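# Move glass vial onto window-side balance, close its doors

## Task

Take the vial from the shelved bench by the door and carry it to the balance on the shelved bench by the window. Set it upright on the balance pan, then close every glass door of the balance. The task fails if the balance is tipped, shifted or its pan overloaded, if the vial touches the floor, or if the glass vial breaks (dropping it more than a few centimetres or striking it hard). The parked cart, pedal bin and stool are movable. At the end, release the vial and back away. The task also fails if the robot falls or is left leaning.

## Robot and tools

ROBOT. A Hello Robot Stretch 3 with one arm. The two-wheel base is 0.33 m long and 0.34 m wide and cannot slide sideways. A lift raises the arm along a mast. The arm telescopes out to the robot's RIGHT, so moving the gripper forward or back means driving the base. The wrist has yaw, pitch and roll joints and a two-finger gripper. The head pans and tilts and carries head_camera and nav_camera. wrist_camera rides on the gripper. On-the-spot turns pivot about the point midway between the drive wheels, 0.05 m behind the front edge. With the arm in and wrist folded, a turn sweeps a 0.28 m radius; an unfolded level wrist reaches outside that.

FRAMES. Base frame: origin on the floor between the drive wheels, x forward, y left, z up. Odometry frame is the base frame at scene start; heading runs -3.142 to 3.142, positive to the left. hand_pose is in the base frame, at the spot where the closed fingertips meet; with all wrist joints at zero its x axis is up, y points back along the arm to the mast, z to the robot's rear. Fingertips are 0.04 m round pads.

execute_actions. Argument: {"actions": [ ... ]}, run in order; an empty list just reports state with one image per camera. Each action is {"robot": ..., "steps": n, "until": {...}}. steps is 1 to 450 control ticks at 30 per second (default 1); {"steps": n} alone just waits. "robot" holds one command, a list of up to 8 commands run one after another (may include {"pause_s": s}, at most 15), or {"stop": true} to brake everything and clear the queue. A command may contain:
- "base": exactly one of {"translate_m": d}, a relative drive in metres from where the base is when that command begins, forward positive, |d| at most 1; or {"rotate_rad": d}, a relative turn in radians, left/counter-clockwise positive, |d| at most 3.2.
- "joints": absolute targets by name; unnamed joints keep their goal. lift_m 0 to 1.1 (arm height on mast, m); arm_m 0 to 0.52 (extension, m); wrist_yaw_rad -1.345 to 4.42 (0 = along the arm, positive swings toward the front, 3.0 = folded over the base); wrist_pitch_rad -1.57 to 0.451 (0 level, negative tips fingers down); wrist_roll_rad -2.911 to 2.911 (0 = fingers side by side); gripper_m -0.089 to 0.179 (bigger = wider; real gap is about 0.007 less when nearly shut, 0.025 less fully open, zero under 0.007); head_pan_rad -3.953 to 1.73 (0 ahead, positive left, -1.57 looks along the arm); head_tilt_rad -1.53 to 0.419 (negative looks down).
- "contact_limits": {"arm_m": effort percent 1 to 100}, the motor effort at which the arm halts; lower is gentler, lasts until arm_m's next command.
Base and joint motions in one command start together and keep running after the call returns. A new command takes over immediately and discards any older queue. Queue items advance only when every motion of the previous item ends "done" (for base and gripper_m, "off_target" also advances); otherwise the rest is dropped. Any invalid field or out-of-range number rejects the whole call.
"until" ends an action early: {"robot": {"status": "ended"}} waits until nothing is moving and no queue runs; or compare fields such as lift_m, arm_m_goal, arm_m_status, base_status, translate_m, x, y, heading, refusals, queue, queue_left with [op, value], op one of = != < <= > >=. Do not wait on "=" for readings. {"any": {"status": "ended"}} fires when one motion ends.

zoom_image: {"camera": one of head_camera, nav_camera, wrist_camera, "region": [x0, y0, x1, y1]} in pixels from the top-left of that camera's last image, no larger than 504 by 504. Image sizes: head 896x504 (delivered sideways), nav 672x504 fisheye, wrist 644x364.

finished_scene: {"scene": current scene number}. Irreversible; call only after every motion has ended and the vial is released.

RESULTS. base_status and joint_status per part: moving, done, off_target (held away from goal, may still push), contact_stop (arm or lift hit something and went slack), time_out, stopped, not_commanded, torque_fault (wrist servo off for 10 s, limp, refuses goals). base_status shows progress vs goal in brackets. joint_goals, measured_speeds, motor_effort (percent, peak in brackets, noisy with fixed bias; positive wheel effort pushes forward), base_tilt in degrees (forward/right positive), base_odometry, turned_by_wheels/turned_by_imu, lidar_m (12 sectors of 30 degrees, first straight ahead, counter-clockwise, plane 0.17 m high, blind to glass), wrist_depth_mm and head_depth_mm (7x7 median depths, clear objects omitted). Lines starting refused:, dropped:, replaced: explain rejected goals or how earlier motions ended; robot.on_its_own reports goals changed by the robot, slack joints, servos off, or a tilt of 3 degrees or more.

SPEED. Full base speed (0.30 m/s, 1.9 rad/s) only when stowed: lift_m under 0.30, arm_m under 0.03, wrist_yaw_rad over 2.54; otherwise 0.10 m/s and 0.63 rad/s.

GRIPPING. Close to a value below the vial's width; lower squeezes harder, but the stall guard may then weaken the grip and let it slip. Neither the reading nor "done" confirms a hold; check cameras. To release, open to at least 0.02 above the contact value.

CAUTIONS. Fold or unfold the wrist only with lift_m 0.32 to 0.95, pitch -0.4, roll about 0; once folded, lift may go down to 0.25. With yaw below -0.4 keep pitch at -0.5 or lower. Pushing into something rigid with the gripper above about 0.45 m can tip the robot; never push twice after a contact_stop, and don't drive while the gripper holds or presses on something fixed. If snagged, reverse the last move in small steps, free the gripper, and lower lift_m to about 0.2 if still tilted. The base and wrist have no contact stop. Keep the vial low and slow, set it down gently, avoid bumping the balance, and note that loose objects may get nudged occasionally.

Each tool is called after "Emit:" as name(argument=value, ...) on one line, values as JSON.

## Session

I'll start by looking at the scene.

Emit:
execute_actions(actions=[])

Scene clock: 0.00 s.
robot.base_odometry: x=+0.000 y=+0.000 heading=+0.000 (m, m, rad; robot's odometry frame)
robot.turned_by_wheels: +0.000 (rad since the last result)
robot.turned_by_imu: +0.000 (rad since the last result)
robot.base_tilt: forward=+1.1 right=+0.5 (deg)
robot.lidar_m: 1.89 2.16 1.02 0.99 1.04 2.18 1.36 1.80 2.23 1.71 1.81 2.05
robot.head_depth_mm: 1572 2371 2567 2537 2523 2043 2322 / 1588 2387 2571 2553 2504 2497 2310 / 1601 2413 2582 2551 2503 2498 2261 / 1611 2428 2592 2556 2538 2504 2258 / 1628 2453 2590 2527 2528 2409 2219 / 1722 2509 2556 2564 2072 2360 2210 / 1725 2536 2593 2546 2503 2515 2009
robot.base_status: not_commanded
robot.joint_positions: lift_m=+0.413 arm_m=-0.002 wrist_yaw_rad=+3.026 wrist_pitch_rad=-0.545 wrist_roll_rad=-0.008 gripper_m=+0.037 head_pan_rad=-0.019 head_tilt_rad=+0.003
robot.joint_goals: lift_m=+0.413 arm_m=-0.002 wrist_yaw_rad=+3.026 wrist_pitch_rad=-0.545 wrist_roll_rad=-0.008 gripper_m=+0.037 head_pan_rad=-0.019 head_tilt_rad=+0.003
robot.joint_status: lift_m=not_commanded arm_m=not_commanded wrist_yaw_rad=not_commanded wrist_pitch_rad=not_commanded wrist_roll_rad=not_commanded gripper_m=not_commanded head_pan_rad=not_commanded head_tilt_rad=not_commanded
robot.measured_speeds: translate_m=+0.000 rotate_rad=+0.000 lift_m=+0.000 arm_m=+0.000 wrist_yaw_rad=+0.000 wrist_pitch_rad=+0.000 wrist_roll_rad=+0.000 head_pan_rad=+0.000 head_tilt_rad=+0.000
robot: refusals=0 queue=idle queue_left=0
robot.motor_effort: left_wheel=+0 right_wheel=+0 lift_m=+30 arm_m=+0 wrist_yaw_rad=+0 wrist_pitch_rad=+4 wrist_roll_rad=+0 gripper_m=+0 head_pan_rad=+0 head_tilt_rad=+2 (%)
robot.hand_pose: x=+0.0026 y=+0.0622 z=+0.3980 quat_wxyz=(+0.229, +0.688, +0.152, +0.672) (m; robot's base frame)
robot.wrist_depth_mm: 929 - 956 - - - - / - - - - - - - / 958 947 988 - 978 - - / 788 790 788 834 822 819 838 / 659 676 - 704 705 692 698 / 571 577 - 602 585 606 597 / 502 - - - 516 534 535
pictures: head_camera (sideways: a quarter turn clockwise sets it upright), nav_camera (sideways: a quarter turn counterclockwise sets it upright), wrist_camera
Images, in order (width x height): head_camera 896x504, nav_camera 672x504, wrist_camera 644x364.

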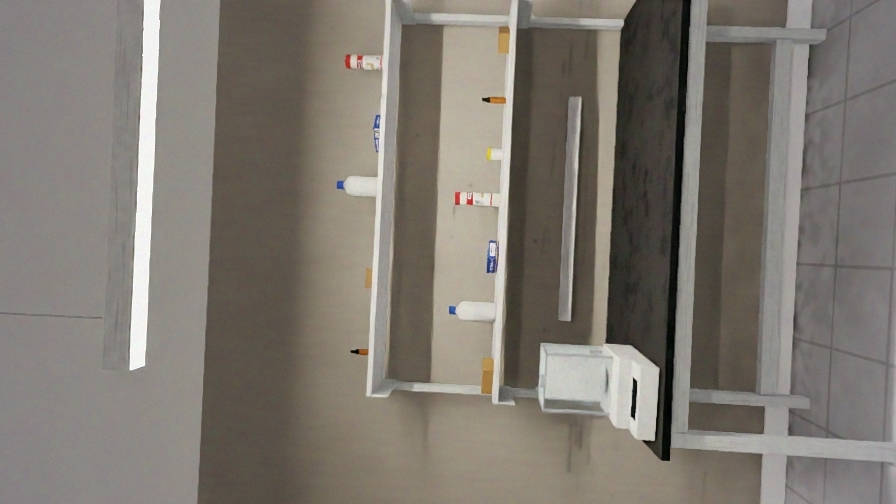

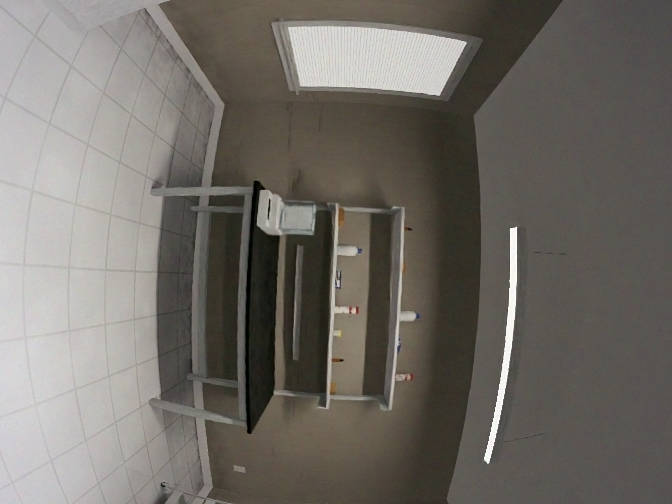

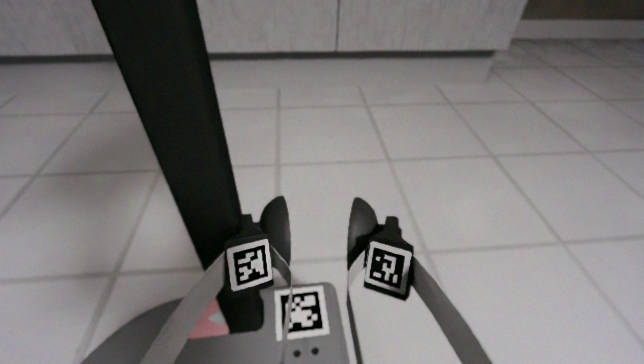

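Emit:
execute_actions(actions=[{"robot": {"joints": {"head_pan_rad": -1.57, "head_tilt_rad": -0.3}}, "steps": 150, "until": {"robot": {"status": "ended"}}}])

Emit:
execute_actions(actions=[{"robot": {"joints": {"head_pan_rad": -3.14, "head_tilt_rad": -0.3}}, "steps": 150, "until": {"robot": {"status": "ended"}}}])

Emit:
execute_actions(actions=[{"robot": {"joints": {"head_pan_rad": 1.57, "head_tilt_rad": -0.3}}, "steps": 200, "until": {"robot": {"status": "ended"}}}])

Scene clock: 3.70 s.
robot.base_odometry: x=+0.000 y=+0.000 heading=+0.000 (m, m, rad; robot's odometry frame)
robot.turned_by_wheels: +0.000 (rad since the last result)
robot.turned_by_imu: +0.000 (rad since the last result)
robot.base_tilt: forward=+1.0 right=+0.6 (deg)
robot.lidar_m: 1.89 2.15 1.02 0.99 1.03 2.18 1.36 1.81 2.22 1.71 1.82 2.05
robot.head_depth_mm: 1820 1934 2026 2149 2265 2032 1556 / 1468 1537 1610 1721 2214 1912 1541 / 1477 1547 1619 1712 1803 1891 1523 / 1481 1544 1619 1730 1813 1886 1516 / 1487 1569 1638 1731 1836 1896 1504 / 1500 1578 1660 1746 1860 1912 1497 / 1903 2010 2089 2213 1930 1891 1489
robot.base_status: not_commanded
robot.joint_positions: lift_m=+0.413 arm_m=-0.002 wrist_yaw_rad=+3.026 wrist_pitch_rad=-0.545 wrist_roll_rad=-0.008 gripper_m=+0.037 head_pan_rad=-1.563 head_tilt_rad=-0.296
robot.joint_goals: lift_m=+0.413 arm_m=-0.002 wrist_yaw_rad=+3.026 wrist_pitch_rad=-0.545 wrist_roll_rad=-0.008 gripper_m=+0.037 head_pan_rad=-1.570 head_tilt_rad=-0.300
robot.joint_status: lift_m=not_commanded arm_m=not_commanded wrist_yaw_rad=not_commanded wrist_pitch_rad=not_commanded wrist_roll_rad=not_commanded gripper_m=not_commanded head_pan_rad=done head_tilt_rad=done
robot.measured_speeds: translate_m=+0.000 rotate_rad=+0.000 lift_m=+0.000 arm_m=+0.000 wrist_yaw_rad=+0.000 wrist_pitch_rad=+0.000 wrist_roll_rad=+0.000 head_pan_rad=+0.000 head_tilt_rad=+0.000
robot: refusals=0 queue=done queue_left=0
robot.motor_effort: left_wheel=+0(0) right_wheel=+0(0) lift_m=+31(30) arm_m=+0(0) wrist_yaw_rad=+1(0) wrist_pitch_rad=+4(4) wrist_roll_rad=+0(0) gripper_m=+0(0) head_pan_rad=-4(50) head_tilt_rad=-1(17) (%)
robot.hand_pose: x=+0.0026 y=+0.0622 z=+0.3980 quat_wxyz=(+0.229, +0.688, +0.152, +0.672) (m; robot's base frame)
robot.wrist_depth_mm: 908 - - 977 - - - / - - - - - - - / 960 943 983 - - 992 - / 760 799 793 806 801 830 826 / 641 664 - 672 680 700 699 / 579 570 - 606 586 597 592 / 507 - - - 511 522 536
pictures: head_camera (sideways: a quarter turn clockwise sets it upright), nav_camera (sideways: a quarter turn counterclockwise sets it upright), wrist_camera
camera_calibration (this result's frames):
head_camera: T_world_to_cam=[[-0.0403877, 0.264851, -0.963443, 1.26906], [0.999085, 0.0242561, -0.0352138, 0.039462], [0.014043, -0.963984, -0.265588, 0.303539], [0, 0, 0, 1]] pos_world=[0.00756596, -0.0444618, 1.30467]
nav_camera: T_world_to_cam=[[0.048296, -0.310573, 0.949322, -1.19255], [-0.996761, -0.0761787, 0.0257873, 0.0215286], [0.0643092, -0.947492, -0.313247, 0.356392], [0, 0, 0, 1]] pos_world=[0.056135, -0.0310555, 1.2432]
wrist_camera: T_world_to_cam=[[0.991281, -0.121432, 0.0511438, -0.0261014], [-0.0459277, -0.682242, -0.729682, 0.357105], [0.123499, 0.720972, -0.681871, 0.392797], [0, 0, 0, 1]] pos_world=[-0.00623538, -0.0427335, 0.529745]
Images, in order (width x height): head_camera 896x504, nav_camera 672x504, wrist_camera 644x364.

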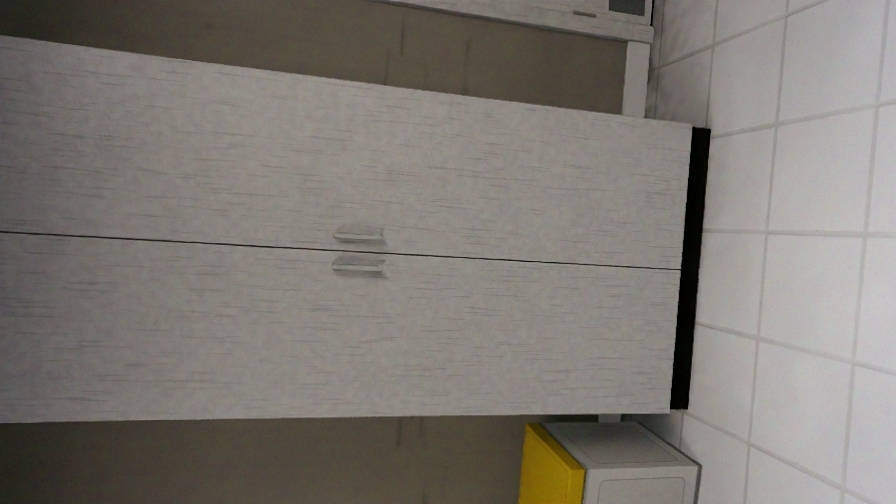

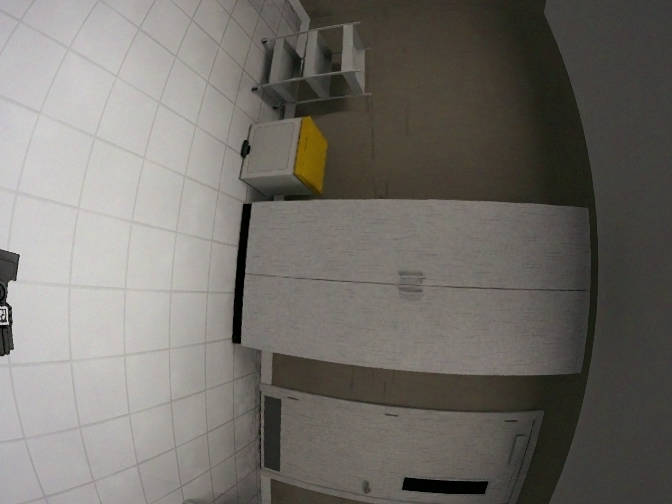

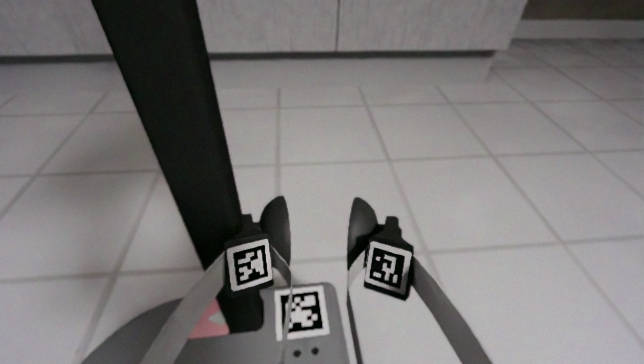

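Scene clock: 5.07 s.
robot.base_odometry: x=+0.000 y=+0.000 heading=+0.000 (m, m, rad; robot's odometry frame)
robot.turned_by_wheels: +0.000 (rad since the last result)
robot.turned_by_imu: +0.000 (rad since the last result)
robot.base_tilt: forward=+0.8 right=+0.6 (deg)
robot.lidar_m: 1.90 2.16 1.02 0.99 1.03 2.18 1.36 1.80 2.22 1.71 1.81 2.05
robot.head_depth_mm: 1814 1903 2002 2082 2182 2035 1563 / 1821 1903 2003 2104 2220 1989 1541 / 1809 1900 2019 1557 2211 1899 1529 / 1810 1939 2002 1682 2247 1960 1511 / 1823 1936 2036 1501 2227 1869 1513 / 1843 1954 2042 1441 1809 1853 1490 / 1832 1930 2060 1571 2257 1898 1483
robot.base_status: not_commanded
robot.joint_positions: lift_m=+0.413 arm_m=-0.002 wrist_yaw_rad=+3.026 wrist_pitch_rad=-0.545 wrist_roll_rad=-0.008 gripper_m=+0.037 head_pan_rad=-3.133 head_tilt_rad=-0.296
robot.joint_goals: lift_m=+0.413 arm_m=-0.002 wrist_yaw_rad=+3.026 wrist_pitch_rad=-0.545 wrist_roll_rad=-0.008 gripper_m=+0.037 head_pan_rad=-3.140 head_tilt_rad=-0.300
robot.joint_status: lift_m=not_commanded arm_m=not_commanded wrist_yaw_rad=not_commanded wrist_pitch_rad=not_commanded wrist_roll_rad=not_commanded gripper_m=not_commanded head_pan_rad=done head_tilt_rad=done
robot.measured_speeds: translate_m=+0.000 rotate_rad=+0.000 lift_m=+0.000 arm_m=+0.000 wrist_yaw_rad=+0.000 wrist_pitch_rad=+0.000 wrist_roll_rad=+0.000 head_pan_rad=+0.000 head_tilt_rad=+0.000
robot: refusals=0 queue=done queue_left=0
robot.motor_effort: left_wheel=+0(0) right_wheel=+0(0) lift_m=+31(30) arm_m=+0(0) wrist_yaw_rad=+1(1) wrist_pitch_rad=+4(4) wrist_roll_rad=+0(1) gripper_m=+1(0) head_pan_rad=-4(43) head_tilt_rad=-3(1) (%)
robot.hand_pose: x=+0.0026 y=+0.0622 z=+0.3980 quat_wxyz=(+0.229, +0.688, +0.152, +0.672) (m; robot's base frame)
robot.wrist_depth_mm: 928 - 969 981 - - - / - - - - - - - / 946 947 992 979 - - - / 766 768 793 810 795 815 831 / 674 662 - 675 698 688 703 / 558 584 - 595 574 602 592 / 518 - - - 516 529 534
pictures: head_camera (sideways: a quarter turn clockwise sets it upright), nav_camera (sideways: a quarter turn counterclockwise sets it upright), wrist_camera
camera_calibration (this result's frames):
head_camera: T_world_to_cam=[[0.264952, 0.0405999, -0.963406, 1.26715], [0.0250571, -0.999066, -0.0352116, 0.0454006], [-0.963936, -0.0148108, -0.265722, 0.309679], [0, 0, 0, 1]] pos_world=[-0.038361, -0.00150137, 1.30467]
nav_camera: T_world_to_cam=[[-0.310667, -0.0485446, 0.949278, -1.1903], [-0.0769766, 0.9967, 0.0257779, 0.0159303], [-0.947397, -0.0650639, -0.313378, 0.362735], [0, 0, 0, 1]] pos_world=[-0.0249075, -0.0500596, 1.24319]
Images, in order (width x height): head_camera 896x504, nav_camera 672x504, wrist_camera 644x364.

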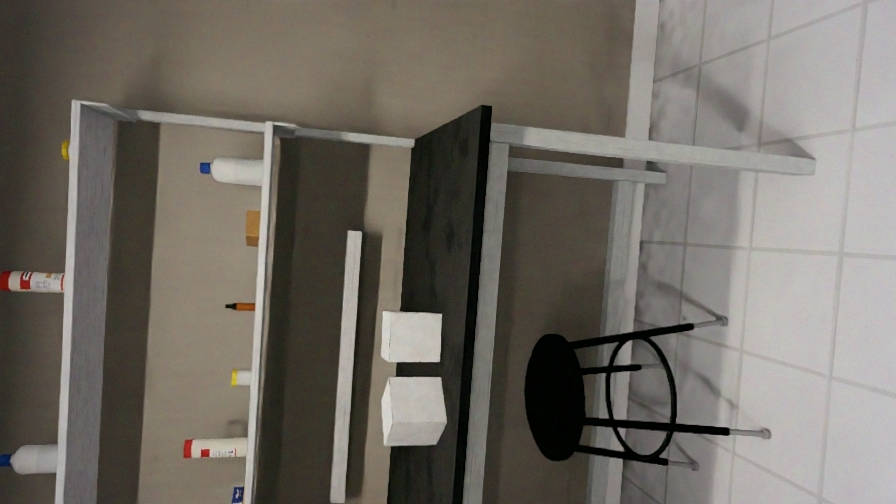

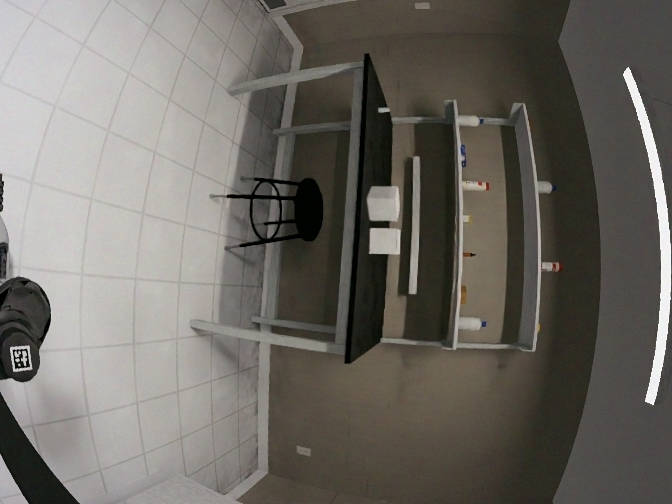

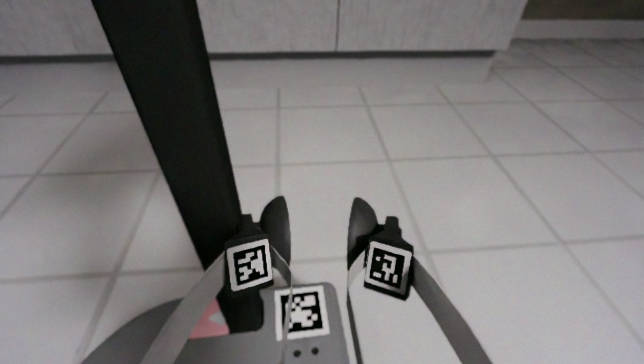

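Scene clock: 7.83 s.
robot.base_odometry: x=+0.000 y=+0.000 heading=+0.000 (m, m, rad; robot's odometry frame)
robot.turned_by_wheels: +0.000 (rad since the last result)
robot.turned_by_imu: +0.000 (rad since the last result)
robot.base_tilt: forward=+1.3 right=+0.7 (deg)
robot.lidar_m: 1.89 2.16 1.02 0.99 1.04 2.18 1.36 1.80 2.22 1.71 1.81 2.05
robot.head_depth_mm: 1062 1115 1483 1226 1036 1085 1153 / 1066 1123 1487 1444 1032 1091 1151 / 1077 1124 1501 1540 1040 1091 1162 / 1078 1126 1505 1367 1045 1099 1163 / 1092 1143 1497 1334 1042 1103 1173 / 1087 1138 1513 1434 1041 1103 1180 / 1094 1152 1509 1462 1036 1114 1179
robot.base_status: not_commanded
robot.joint_positions: lift_m=+0.413 arm_m=-0.002 wrist_yaw_rad=+3.026 wrist_pitch_rad=-0.545 wrist_roll_rad=-0.008 gripper_m=+0.037 head_pan_rad=+1.563 head_tilt_rad=-0.296
robot.joint_goals: lift_m=+0.413 arm_m=-0.002 wrist_yaw_rad=+3.026 wrist_pitch_rad=-0.545 wrist_roll_rad=-0.008 gripper_m=+0.037 head_pan_rad=+1.570 head_tilt_rad=-0.300
robot.joint_status: lift_m=not_commanded arm_m=not_commanded wrist_yaw_rad=not_commanded wrist_pitch_rad=not_commanded wrist_roll_rad=not_commanded gripper_m=not_commanded head_pan_rad=done head_tilt_rad=done
robot.measured_speeds: translate_m=+0.000 rotate_rad=+0.000 lift_m=+0.000 arm_m=+0.000 wrist_yaw_rad=+0.000 wrist_pitch_rad=+0.000 wrist_roll_rad=+0.000 head_pan_rad=+0.000 head_tilt_rad=+0.000
robot: refusals=0 queue=done queue_left=0
robot.motor_effort: left_wheel=+0(0) right_wheel=+0(0) lift_m=+31(30) arm_m=+0(0) wrist_yaw_rad=+0(1) wrist_pitch_rad=+4(3) wrist_roll_rad=+0(0) gripper_m=+0(1) head_pan_rad=+4(39) head_tilt_rad=-1(3) (%)
robot.hand_pose: x=+0.0026 y=+0.0622 z=+0.3980 quat_wxyz=(+0.229, +0.688, +0.152, +0.672) (m; robot's base frame)
robot.wrist_depth_mm: 908 - 975 992 961 - - / - - - - - - - / 944 969 971 - - - - / 809 780 819 802 792 800 833 / 663 671 - 682 694 694 694 / 572 577 - 603 582 588 594 / 506 - - - 513 526 525
pictures: head_camera (sideways: a quarter turn clockwise sets it upright), nav_camera (sideways: a quarter turn counterclockwise sets it upright), wrist_camera
camera_calibration (this result's frames):
head_camera: T_world_to_cam=[[0.0361265, -0.265599, -0.963406, 1.26855], [-0.999346, -0.00820728, -0.0352116, 0.0516495], [0.00144522, 0.964049, -0.265722, 0.30379], [0, 0, 0, 1]] pos_world=[0.00534857, 0.04448, 1.30467]
nav_camera: T_world_to_cam=[[-0.0432993, 0.311441, 0.949278, -1.19193], [0.997856, 0.0601592, 0.0257779, 0.00937379], [-0.0490796, 0.948359, -0.313378, 0.357255], [0, 0, 0, 1]] pos_world=[-0.0434296, 0.0318472, 1.24319]
wrist_camera: T_world_to_cam=[[0.991281, -0.121432, 0.0511438, -0.0261014], [-0.045928, -0.682242, -0.729682, 0.357105], [0.123499, 0.720971, -0.681871, 0.392797], [0, 0, 0, 1]] pos_world=[-0.00623533, -0.0427335, 0.529745]
Images, in order (width x height): head_camera 896x504, nav_camera 672x504, wrist_camera 644x364.

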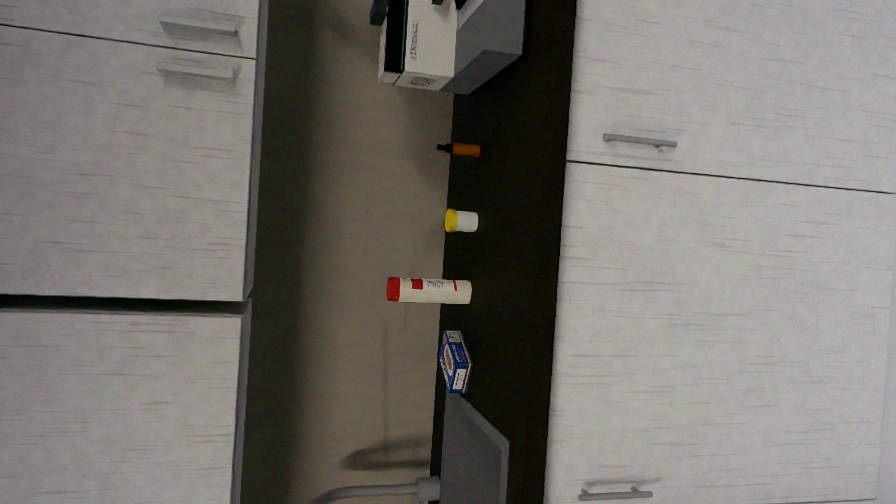

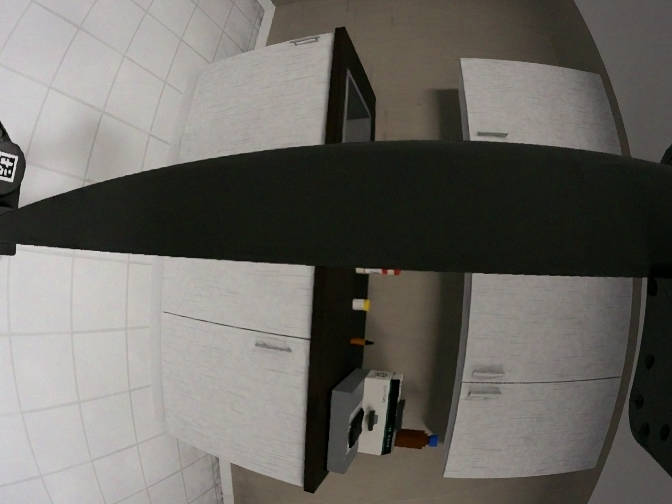

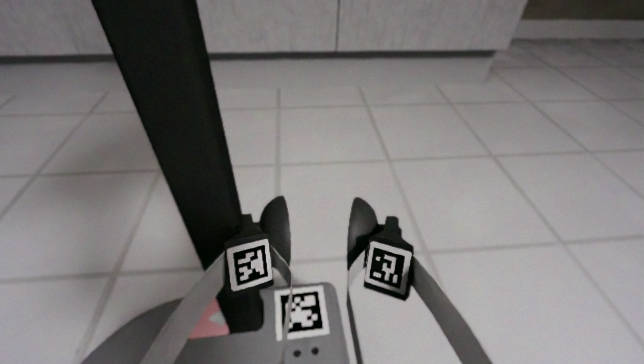

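Emit:
execute_actions(actions=[{"robot": {"joints": {"head_pan_rad": -2.65, "head_tilt_rad": -0.3}}, "steps": 200, "until": {"robot": {"status": "ended"}}}])

Scene clock: 13.17 s.
robot.base_odometry: x=+0.000 y=+0.000 heading=+0.000 (m, m, rad; robot's odometry frame)
robot.turned_by_wheels: +0.000 (rad since the last result)
robot.turned_by_imu: +0.000 (rad since the last result)
robot.base_tilt: forward=+1.1 right=+0.7 (deg)
robot.lidar_m: 1.89 2.16 1.01 0.98 1.04 2.17 1.36 1.81 2.22 1.71 1.81 2.05
robot.head_depth_mm: 1808 1889 1952 1442 2093 1930 1550 / 1881 1998 2074 1440 1933 2010 1543 / 2026 2137 2195 1765 2372 1887 1533 / 2156 2222 2316 1970 2499 1967 1514 / 2325 2431 2542 1889 2620 1936 1501 / 2484 2617 2725 2898 2578 1930 1492 / 2376 2485 2589 2744 2640 1922 1477
robot.base_status: not_commanded
robot.joint_positions: lift_m=+0.413 arm_m=-0.002 wrist_yaw_rad=+3.026 wrist_pitch_rad=-0.545 wrist_roll_rad=-0.008 gripper_m=+0.037 head_pan_rad=-2.643 head_tilt_rad=-0.296
robot.joint_goals: lift_m=+0.413 arm_m=-0.002 wrist_yaw_rad=+3.026 wrist_pitch_rad=-0.545 wrist_roll_rad=-0.008 gripper_m=+0.037 head_pan_rad=-2.650 head_tilt_rad=-0.300
robot.joint_status: lift_m=not_commanded arm_m=not_commanded wrist_yaw_rad=not_commanded wrist_pitch_rad=not_commanded wrist_roll_rad=not_commanded gripper_m=not_commanded head_pan_rad=done head_tilt_rad=done
robot.measured_speeds: translate_m=+0.000 rotate_rad=+0.000 lift_m=+0.000 arm_m=+0.000 wrist_yaw_rad=+0.000 wrist_pitch_rad=+0.000 wrist_roll_rad=+0.000 head_pan_rad=+0.000 head_tilt_rad=+0.000
robot: refusals=0 queue=done queue_left=0
robot.motor_effort: left_wheel=+0(0) right_wheel=+1(0) lift_m=+30(31) arm_m=+0(0) wrist_yaw_rad=+0(1) wrist_pitch_rad=+4(4) wrist_roll_rad=+0(0) gripper_m=+0(0) head_pan_rad=-4(46) head_tilt_rad=-1(4) (%)
robot.hand_pose: x=+0.0026 y=+0.0622 z=+0.3980 quat_wxyz=(+0.229, +0.688, +0.152, +0.672) (m; robot's base frame)
robot.wrist_depth_mm: 975 - 968 - 994 - - / - - - - - - - / 954 973 983 999 977 998 - / 784 768 805 796 819 830 828 / 667 647 - 685 691 696 701 / 572 584 - 608 572 599 599 / 500 - - - 523 526 533
pictures: head_camera (sideways: a quarter turn clockwise sets it upright), nav_camera (sideways: a quarter turn counterclockwise sets it upright), wrist_camera
camera_calibration (this result's frames):
head_camera: T_world_to_cam=[[0.214733, 0.160551, -0.963386, 1.26743], [0.492297, -0.869715, -0.0352103, 0.0425488], [-0.843524, -0.466712, -0.265795, 0.30904], [0, 0, 0, 1]] pos_world=[-0.032423, -0.0222493, 1.30466]
nav_camera: T_world_to_cam=[[-0.251328, -0.189075, 0.949255, -1.19063], [-0.536993, 0.843193, 0.0257727, 0.0187431], [-0.805278, -0.503266, -0.31345, 0.361961], [0, 0, 0, 1]] pos_world=[0.00230433, -0.05876, 1.24319]
wrist_camera: T_world_to_cam=[[0.991281, -0.121432, 0.0511435, -0.0261013], [-0.0459282, -0.682242, -0.729682, 0.357105], [0.123499, 0.720972, -0.681871, 0.392797], [0, 0, 0, 1]] pos_world=[-0.00623533, -0.0427335, 0.529745]
Images, in order (width x height): head_camera 896x504, nav_camera 672x504, wrist_camera 644x364.

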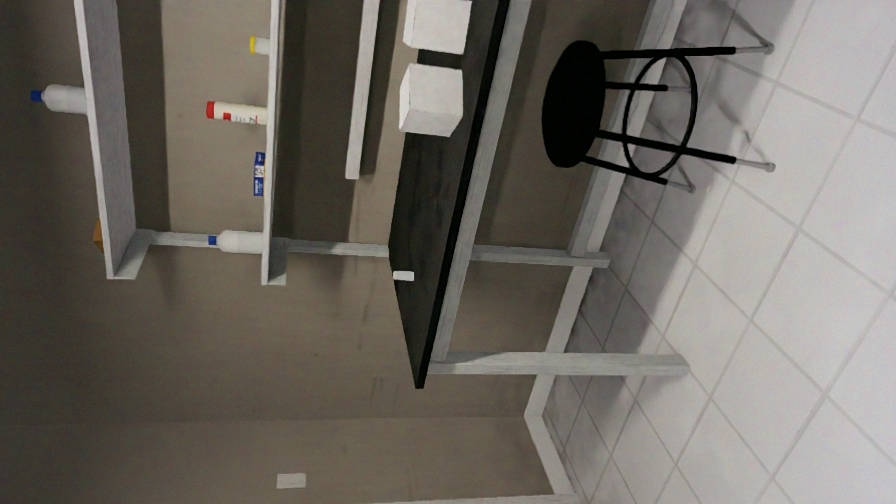

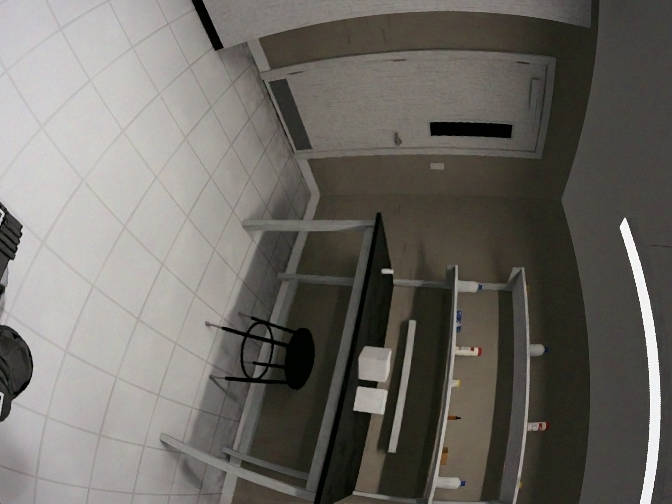

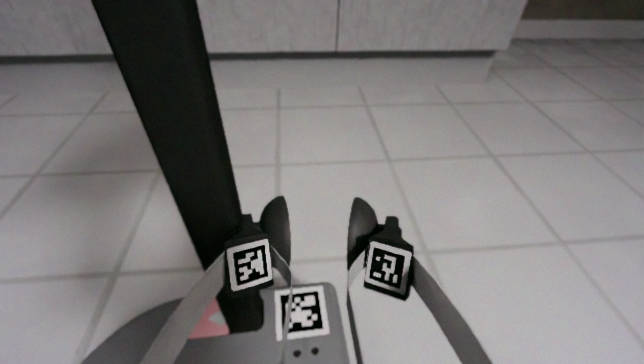

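Emit:
zoom_image(camera="head_camera", region=[340, 200, 500, 400])

Region (340, 200, 500, 400) of head_camera's 896x504 image, scaled by 2.520, with more detail than that image has; it fills the left 403 columns of this view, and the rest is white.

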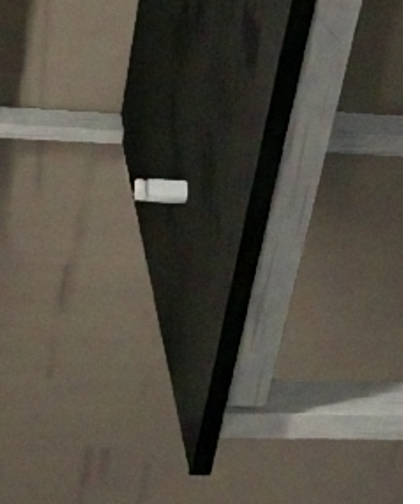

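Emit:
execute_actions(actions=[{"robot": {"joints": {"head_pan_rad": 0.2, "head_tilt_rad": -0.2}}, "steps": 200, "until": {"robot": {"status": "ended"}}}])

Scene clock: 24.00 s.
robot.base_odometry: x=+0.000 y=+0.000 heading=+0.000 (m, m, rad; robot's odometry frame)
robot.turned_by_wheels: +0.000 (rad since the last result)
robot.turned_by_imu: +0.000 (rad since the last result)
robot.base_tilt: forward=+1.1 right=+0.5 (deg)
robot.lidar_m: 1.89 2.16 1.01 0.99 1.04 2.18 1.35 1.80 2.22 1.71 1.81 2.05
robot.head_depth_mm: 2256 2292 2360 2425 2510 2312 1704 / 2261 2363 2417 2501 2481 2259 1689 / 2337 2416 2503 2530 2630 2262 1669 / 2410 2450 2575 2139 2684 2228 1670 / 2460 2577 2642 2723 2796 2091 1647 / 2516 2609 2674 2798 2893 2170 1629 / 2462 2638 2714 2818 2819 2150 1616
robot.base_status: not_commanded
robot.joint_positions: lift_m=+0.413 arm_m=-0.002 wrist_yaw_rad=+3.026 wrist_pitch_rad=-0.545 wrist_roll_rad=-0.008 gripper_m=+0.037 head_pan_rad=+0.193 head_tilt_rad=-0.211
robot.joint_goals: lift_m=+0.413 arm_m=-0.002 wrist_yaw_rad=+3.026 wrist_pitch_rad=-0.545 wrist_roll_rad=-0.008 gripper_m=+0.037 head_pan_rad=+0.200 head_tilt_rad=-0.200
robot.joint_status: lift_m=not_commanded arm_m=not_commanded wrist_yaw_rad=not_commanded wrist_pitch_rad=not_commanded wrist_roll_rad=not_commanded gripper_m=not_commanded head_pan_rad=done head_tilt_rad=done
robot.measured_speeds: translate_m=+0.000 rotate_rad=+0.000 lift_m=+0.000 arm_m=+0.000 wrist_yaw_rad=+0.000 wrist_pitch_rad=+0.000 wrist_roll_rad=+0.000 head_pan_rad=+0.000 head_tilt_rad=+0.000
robot: refusals=0 queue=done queue_left=0
robot.motor_effort: left_wheel=+0(0) right_wheel=+0(0) lift_m=+31(31) arm_m=+0(0) wrist_yaw_rad=+0(1) wrist_pitch_rad=+4(4) wrist_roll_rad=+0(0) gripper_m=-1(0) head_pan_rad=+4(45) head_tilt_rad=+4(12) (%)
robot.hand_pose: x=+0.0026 y=+0.0622 z=+0.3980 quat_wxyz=(+0.229, +0.688, +0.152, +0.672) (m; robot's base frame)
robot.wrist_depth_mm: 922 - 955 987 - - - / - - - - - - - / 947 988 967 - 994 - - / 783 790 796 823 818 819 835 / 661 664 - 675 695 699 693 / 573 577 - 603 572 592 591 / 516 - - - 518 528 521
pictures: head_camera (sideways: a quarter turn clockwise sets it upright), nav_camera (sideways: a quarter turn counterclockwise sets it upright), wrist_camera
camera_calibration (this result's frames):
head_camera: T_world_to_cam=[[-0.171714, -0.0724971, -0.982476, 1.29475], [-0.204365, 0.978215, -0.0364645, 0.0484352], [0.963716, 0.194522, -0.182789, 0.189975], [0, 0, 0, 1]] pos_world=[0.049142, 0.00953086, 1.30855]
nav_camera: T_world_to_cam=[[0.21622, 0.0888672, 0.972292, -1.22358], [0.255579, -0.966276, 0.0314812, 0.00647337], [0.9423, 0.24169, -0.231641, 0.244825], [0, 0, 0, 1]] pos_world=[0.032211, 0.0558198, 1.24619]
wrist_camera: T_world_to_cam=[[0.991281, -0.121432, 0.0511438, -0.0261014], [-0.0459277, -0.682242, -0.729682, 0.357105], [0.123499, 0.720972, -0.681871, 0.392797], [0, 0, 0, 1]] pos_world=[-0.00623538, -0.0427335, 0.529745]
Images, in order (width x height): head_camera 896x504, nav_camera 672x504, wrist_camera 644x364.

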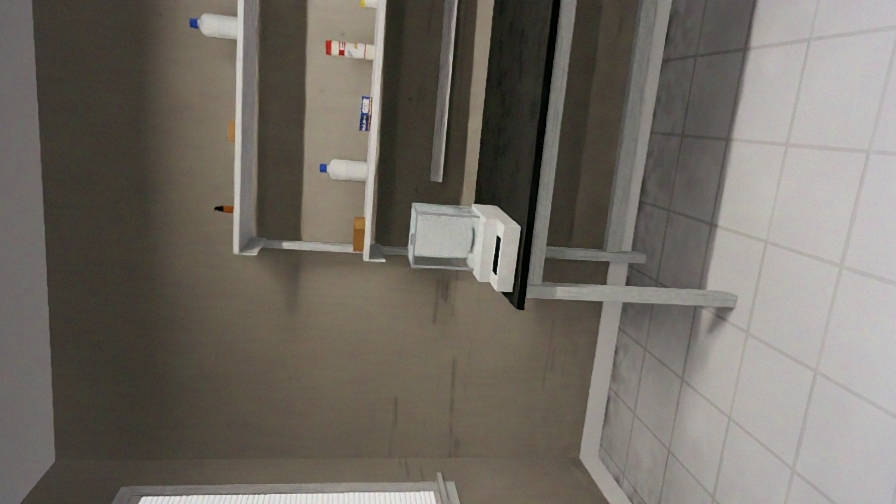

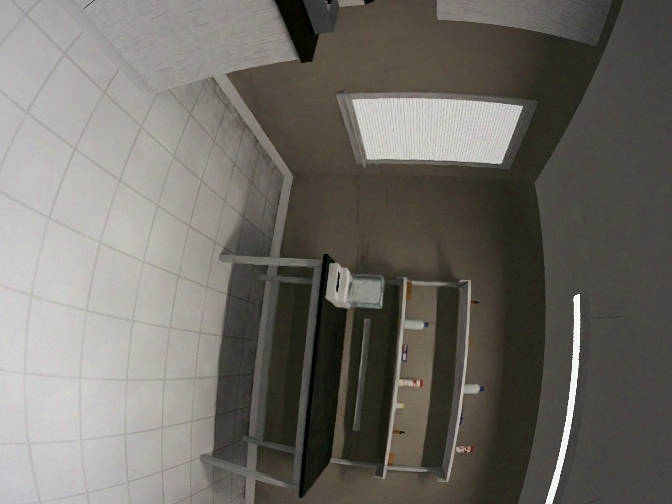

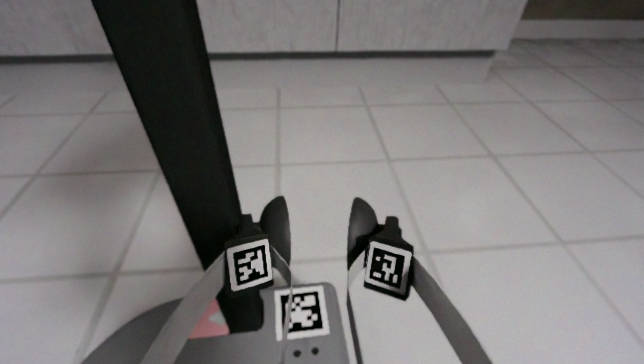

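Emit:
zoom_image(camera="head_camera", region=[390, 180, 550, 320])

Region (390, 180, 550, 320) of head_camera's 896x504 image, scaled by 3.150, with more detail than that image has; it fills the top 441 rows of this view, and the rest is white.

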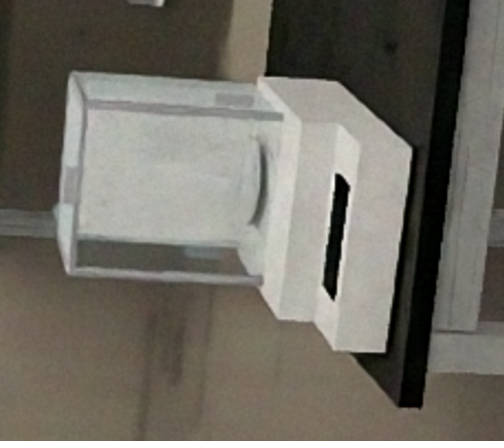

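Emit:
execute_actions(actions=[{"robot": [{"joints": {"lift_m": 0.28, "head_pan_rad": 0.35, "head_tilt_rad": -0.45}, "base": {"translate_m": 1.0}}], "steps": 450, "until": {"robot": {"status": "ended"}}}])

Scene clock: 51.63 s.
robot.base_odometry: x=+1.000 y=+0.000 heading=+0.000 (m, m, rad; robot's odometry frame)
robot.turned_by_wheels: +0.000 (rad since the last result)
robot.turned_by_imu: +0.000 (rad since the last result)
robot.base_tilt: forward=+0.9 right=+0.5 (deg)
robot.lidar_m: 1.48 0.95 1.58 0.98 1.00 1.40 2.34 2.65 1.81 1.71 1.25 1.53
robot.head_depth_mm: 1311 1372 1453 1412 944 1656 1354 / 1361 1416 1537 1384 973 1694 1355 / 1389 1471 1565 1169 1008 1665 1348 / 1468 1561 1639 1098 1012 1644 1339 / 1543 1656 1784 1875 1083 1489 1297 / 1606 1743 1878 2049 2122 1627 1322 / 1689 1820 1973 2177 2113 1617 1316
robot.base_status: done (translate_m +1.0000 of +1.0000)
robot.joint_positions: lift_m=+0.280 arm_m=-0.002 wrist_yaw_rad=+3.026 wrist_pitch_rad=-0.546 wrist_roll_rad=-0.008 gripper_m=+0.037 head_pan_rad=+0.343 head_tilt_rad=-0.445
robot.joint_goals: lift_m=+0.280 arm_m=-0.002 wrist_yaw_rad=+3.026 wrist_pitch_rad=-0.546 wrist_roll_rad=-0.008 gripper_m=+0.037 head_pan_rad=+0.350 head_tilt_rad=-0.450
robot.joint_status: lift_m=done arm_m=not_commanded wrist_yaw_rad=not_commanded wrist_pitch_rad=not_commanded wrist_roll_rad=not_commanded gripper_m=not_commanded head_pan_rad=done head_tilt_rad=done
robot.measured_speeds: translate_m=+0.000 rotate_rad=+0.000 lift_m=+0.000 arm_m=+0.000 wrist_yaw_rad=+0.000 wrist_pitch_rad=+0.000 wrist_roll_rad=+0.000 head_pan_rad=+0.000 head_tilt_rad=+0.000
robot: refusals=0 queue=done queue_left=0
robot.motor_effort: left_wheel=+0(8) right_wheel=+0(4) lift_m=+23(29) arm_m=+0(0) wrist_yaw_rad=+0(0) wrist_pitch_rad=+4(4) wrist_roll_rad=+0(0) gripper_m=+0(0) head_pan_rad=+4(19) head_tilt_rad=-1(12) (%)
robot.hand_pose: x=+0.0026 y=+0.0621 z=+0.2654 quat_wxyz=(+0.229, +0.688, +0.152, +0.672) (m; robot's base frame)
robot.wrist_depth_mm: 922 - - - - - - / 899 890 927 959 989 991 - / 691 705 740 759 740 735 770 / 572 579 592 591 604 613 628 / 486 517 - - 519 504 511 / - - - - 427 443 451 / - - - - 385 389 391
pictures: head_camera (sideways: a quarter turn clockwise sets it upright), nav_camera (sideways: a quarter turn counterclockwise sets it upright), wrist_camera
camera_calibration (this result's frames):
head_camera: T_world_to_cam=[[-0.368932, -0.172384, -0.913331, 1.20564], [-0.356121, 0.933878, -0.0324104, 0.0440725], [0.858526, 0.313299, -0.405927, 0.481028], [0, 0, 0, 1]] pos_world=[0.0475195, 0.0159697, 1.29784]
nav_camera: T_world_to_cam=[[0.407058, 0.194008, 0.892561, -1.12066], [0.402531, -0.915278, 0.0153689, 0.0265606], [0.819922, 0.353027, -0.450665, 0.530612], [0, 0, 0, 1]] pos_world=[0.010422, 0.054407, 1.23898]
wrist_camera: T_world_to_cam=[[0.991286, -0.121393, 0.0511486, -0.0193221], [-0.0459929, -0.6828, -0.729156, 0.260133], [0.123439, 0.72045, -0.682433, 0.302621], [0, 0, 0, 1]] pos_world=[-0.00623726, -0.0427502, 0.397185]
Images, in order (width x height): head_camera 896x504, nav_camera 672x504, wrist_camera 644x364.

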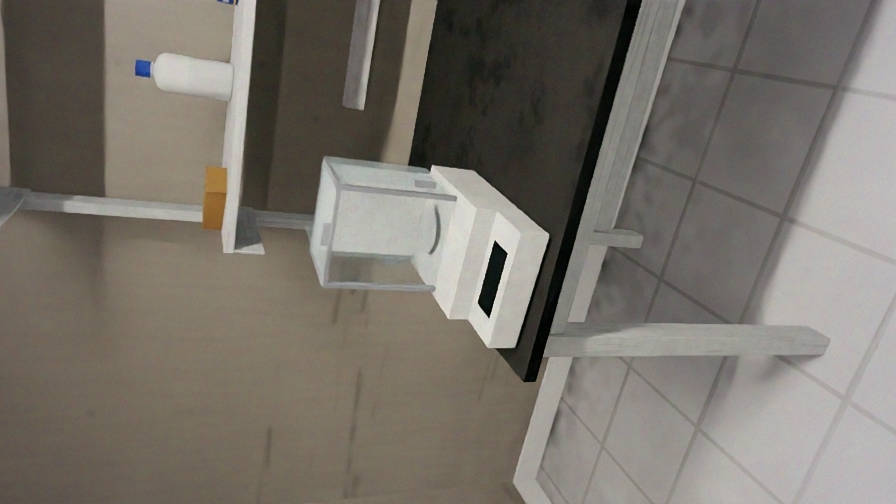

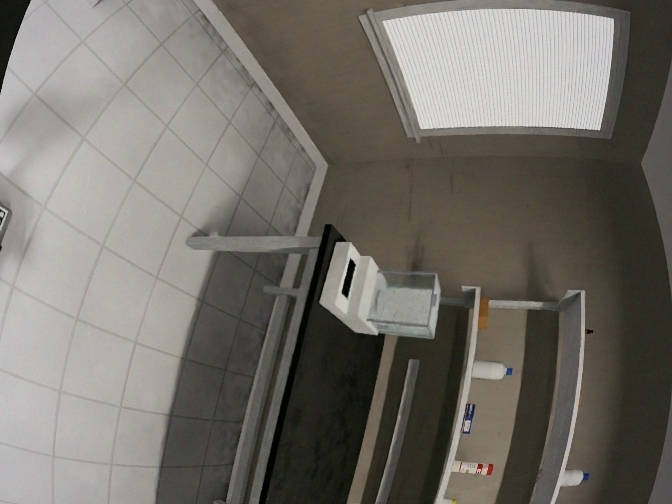

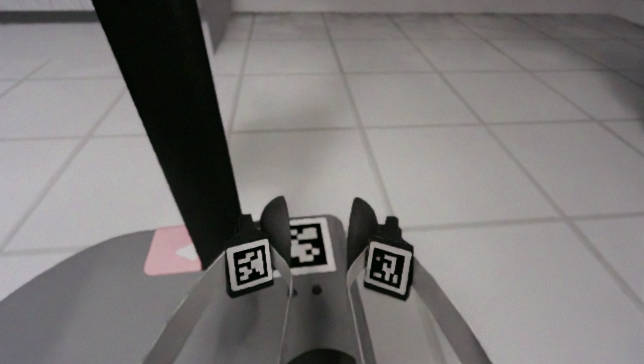

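Emit:
zoom_image(camera="head_camera", region=[290, 140, 570, 390])

Region (290, 140, 570, 390) of head_camera's 896x504 image, scaled by 1.800, with more detail than that image has; it fills the top 450 rows of this view, and the rest is white.

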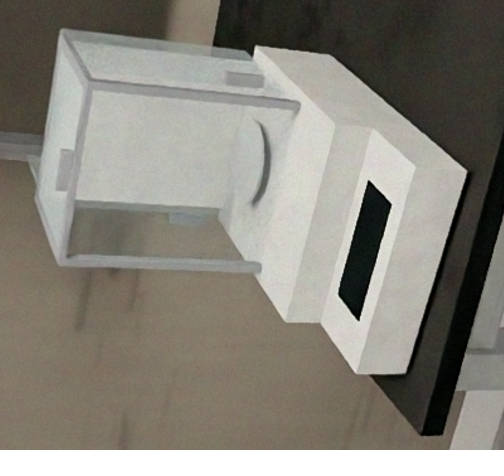

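Emit:
zoom_image(camera="head_camera", region=[300, 150, 470, 300])

Region (300, 150, 470, 300) of head_camera's 896x504 image, scaled by 2.965, with more detail than that image has; it fills the top 445 rows of this view, and the rest is white.

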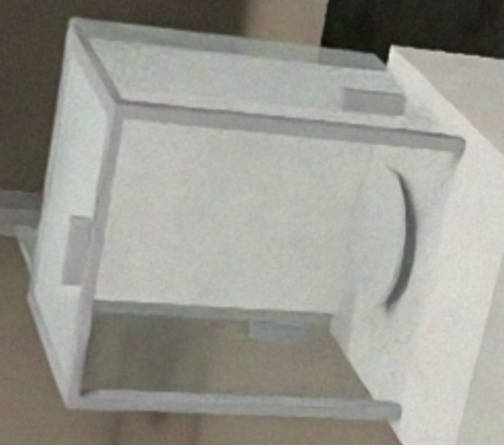

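Emit:
execute_actions(actions=[{"robot": [{"base": {"rotate_rad": 0.4636}, "joints": {"head_pan_rad": -3.14, "head_tilt_rad": -0.5}}, {"base": {"translate_m": -1.0}}, {"base": {"translate_m": -1.0}}], "steps": 450, "until": {"robot": {"status": "ended"}}}])

Scene clock: 110.10 s.
robot.base_odometry: x=-0.789 y=-0.894 heading=+0.463 (m, m, rad; robot's odometry frame)
robot.turned_by_wheels: +0.463 (rad since the last result)
robot.turned_by_imu: +0.464 (rad since the last result)
robot.base_tilt: forward=+1.0 right=+0.4 (deg)
robot.lidar_m: 2.94 1.99 1.90 1.27 1.21 0.96 0.67 1.28 1.22 0.88 1.10 2.52
robot.head_depth_mm: 1104 1184 1260 895 678 1528 1315 / 1186 1269 1350 887 711 1565 1311 / 1246 1338 1442 876 789 1541 1301 / 1326 1429 1537 1679 1813 1479 1104 / 1399 1518 1652 1822 1934 1573 1283 / 1481 1600 1726 1885 1946 1559 1275 / 1369 1461 1556 1680 1772 1546 1268
robot.base_status: done (translate_m -1.0000 of -1.0000)
robot.joint_positions: lift_m=+0.280 arm_m=-0.002 wrist_yaw_rad=+3.026 wrist_pitch_rad=-0.546 wrist_roll_rad=-0.008 gripper_m=+0.037 head_pan_rad=-3.133 head_tilt_rad=-0.495
robot.joint_goals: lift_m=+0.280 arm_m=-0.002 wrist_yaw_rad=+3.026 wrist_pitch_rad=-0.546 wrist_roll_rad=-0.008 gripper_m=+0.037 head_pan_rad=-3.140 head_tilt_rad=-0.500
robot.joint_status: lift_m=done arm_m=not_commanded wrist_yaw_rad=not_commanded wrist_pitch_rad=not_commanded wrist_roll_rad=not_commanded gripper_m=not_commanded head_pan_rad=done head_tilt_rad=done
robot.measured_speeds: translate_m=+0.000 rotate_rad=+0.000 lift_m=+0.000 arm_m=+0.000 wrist_yaw_rad=+0.000 wrist_pitch_rad=+0.000 wrist_roll_rad=+0.000 head_pan_rad=+0.000 head_tilt_rad=+0.000
robot: refusals=0 queue=done queue_left=0
robot.motor_effort: left_wheel=-3(12) right_wheel=+3(7) lift_m=+23(23) arm_m=+0(0) wrist_yaw_rad=+0(1) wrist_pitch_rad=+4(4) wrist_roll_rad=+0(0) gripper_m=+1(0) head_pan_rad=-4(46) head_tilt_rad=-1(4) (%)
robot.hand_pose: x=+0.0026 y=+0.0621 z=+0.2654 quat_wxyz=(+0.229, +0.688, +0.152, +0.672) (m; robot's base frame)
robot.wrist_depth_mm: - - - - - - - / 911 787 947 967 952 993 - / 698 722 721 738 745 757 764 / 571 577 594 605 603 608 624 / 488 518 - - 523 517 516 / - - - - 436 441 449 / - - - - 383 390 394
pictures: head_camera (sideways: a quarter turn clockwise sets it upright), nav_camera (sideways: a quarter turn counterclockwise sets it upright), wrist_camera
camera_calibration (this result's frames):
head_camera: T_world_to_cam=[[0.449938, 0.04211, -0.892067, 1.1729], [0.0314154, -0.999016, -0.0313133, 0.0402781], [-0.892507, -0.0139356, -0.450818, 0.550125], [0, 0, 0, 1]] pos_world=[-0.038009, -0.00148618, 1.29558]
nav_camera: T_world_to_cam=[[-0.491964, -0.0500106, 0.869178, -1.08468], [-0.0804508, 0.996689, 0.0118112, 0.0341394], [-0.86689, -0.0641154, -0.494359, 0.597755], [0, 0, 0, 1]] pos_world=[-0.0126884, -0.0499464, 1.23788]
wrist_camera: T_world_to_cam=[[0.991286, -0.121394, 0.0511483, -0.0193223], [-0.0459934, -0.6828, -0.729156, 0.260129], [0.123439, 0.720449, -0.682434, 0.302622], [0, 0, 0, 1]] pos_world=[-0.00623722, -0.0427529, 0.397182]
Images, in order (width x height): head_camera 896x504, nav_camera 672x504, wrist_camera 644x364.

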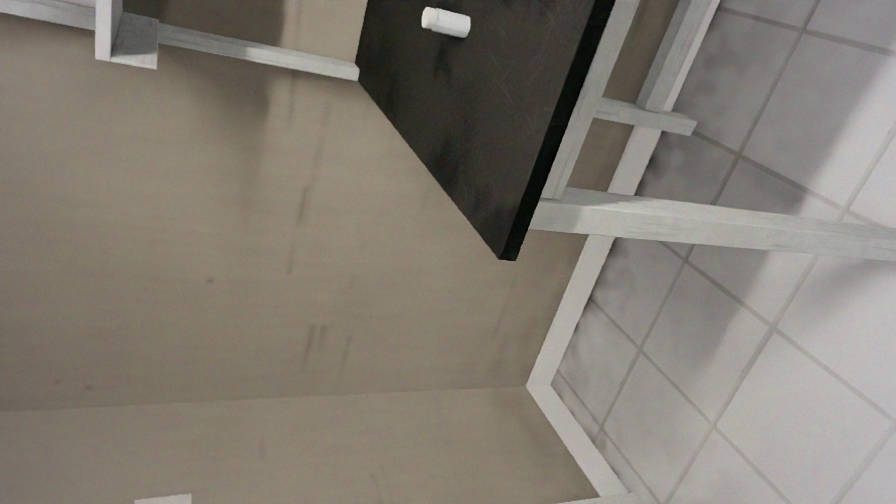

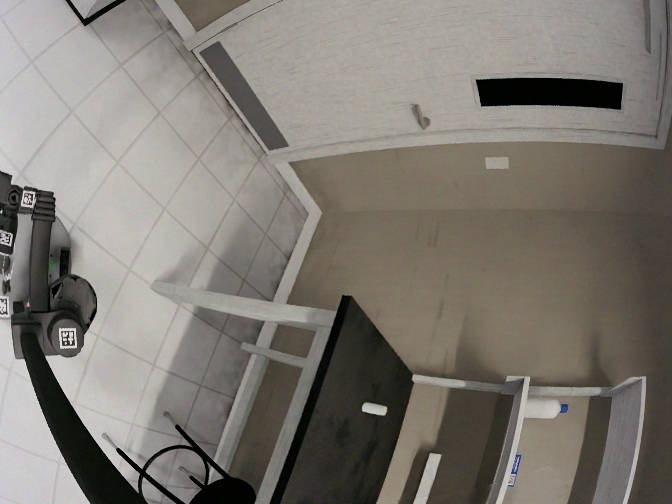

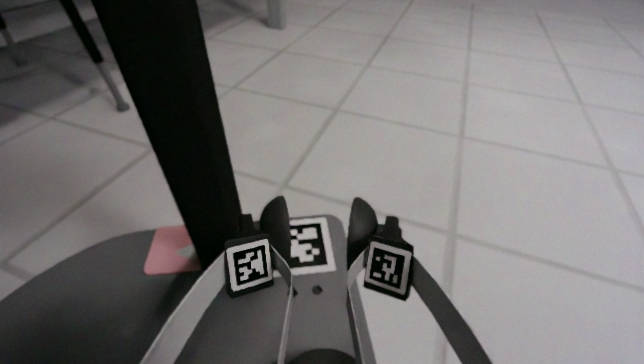

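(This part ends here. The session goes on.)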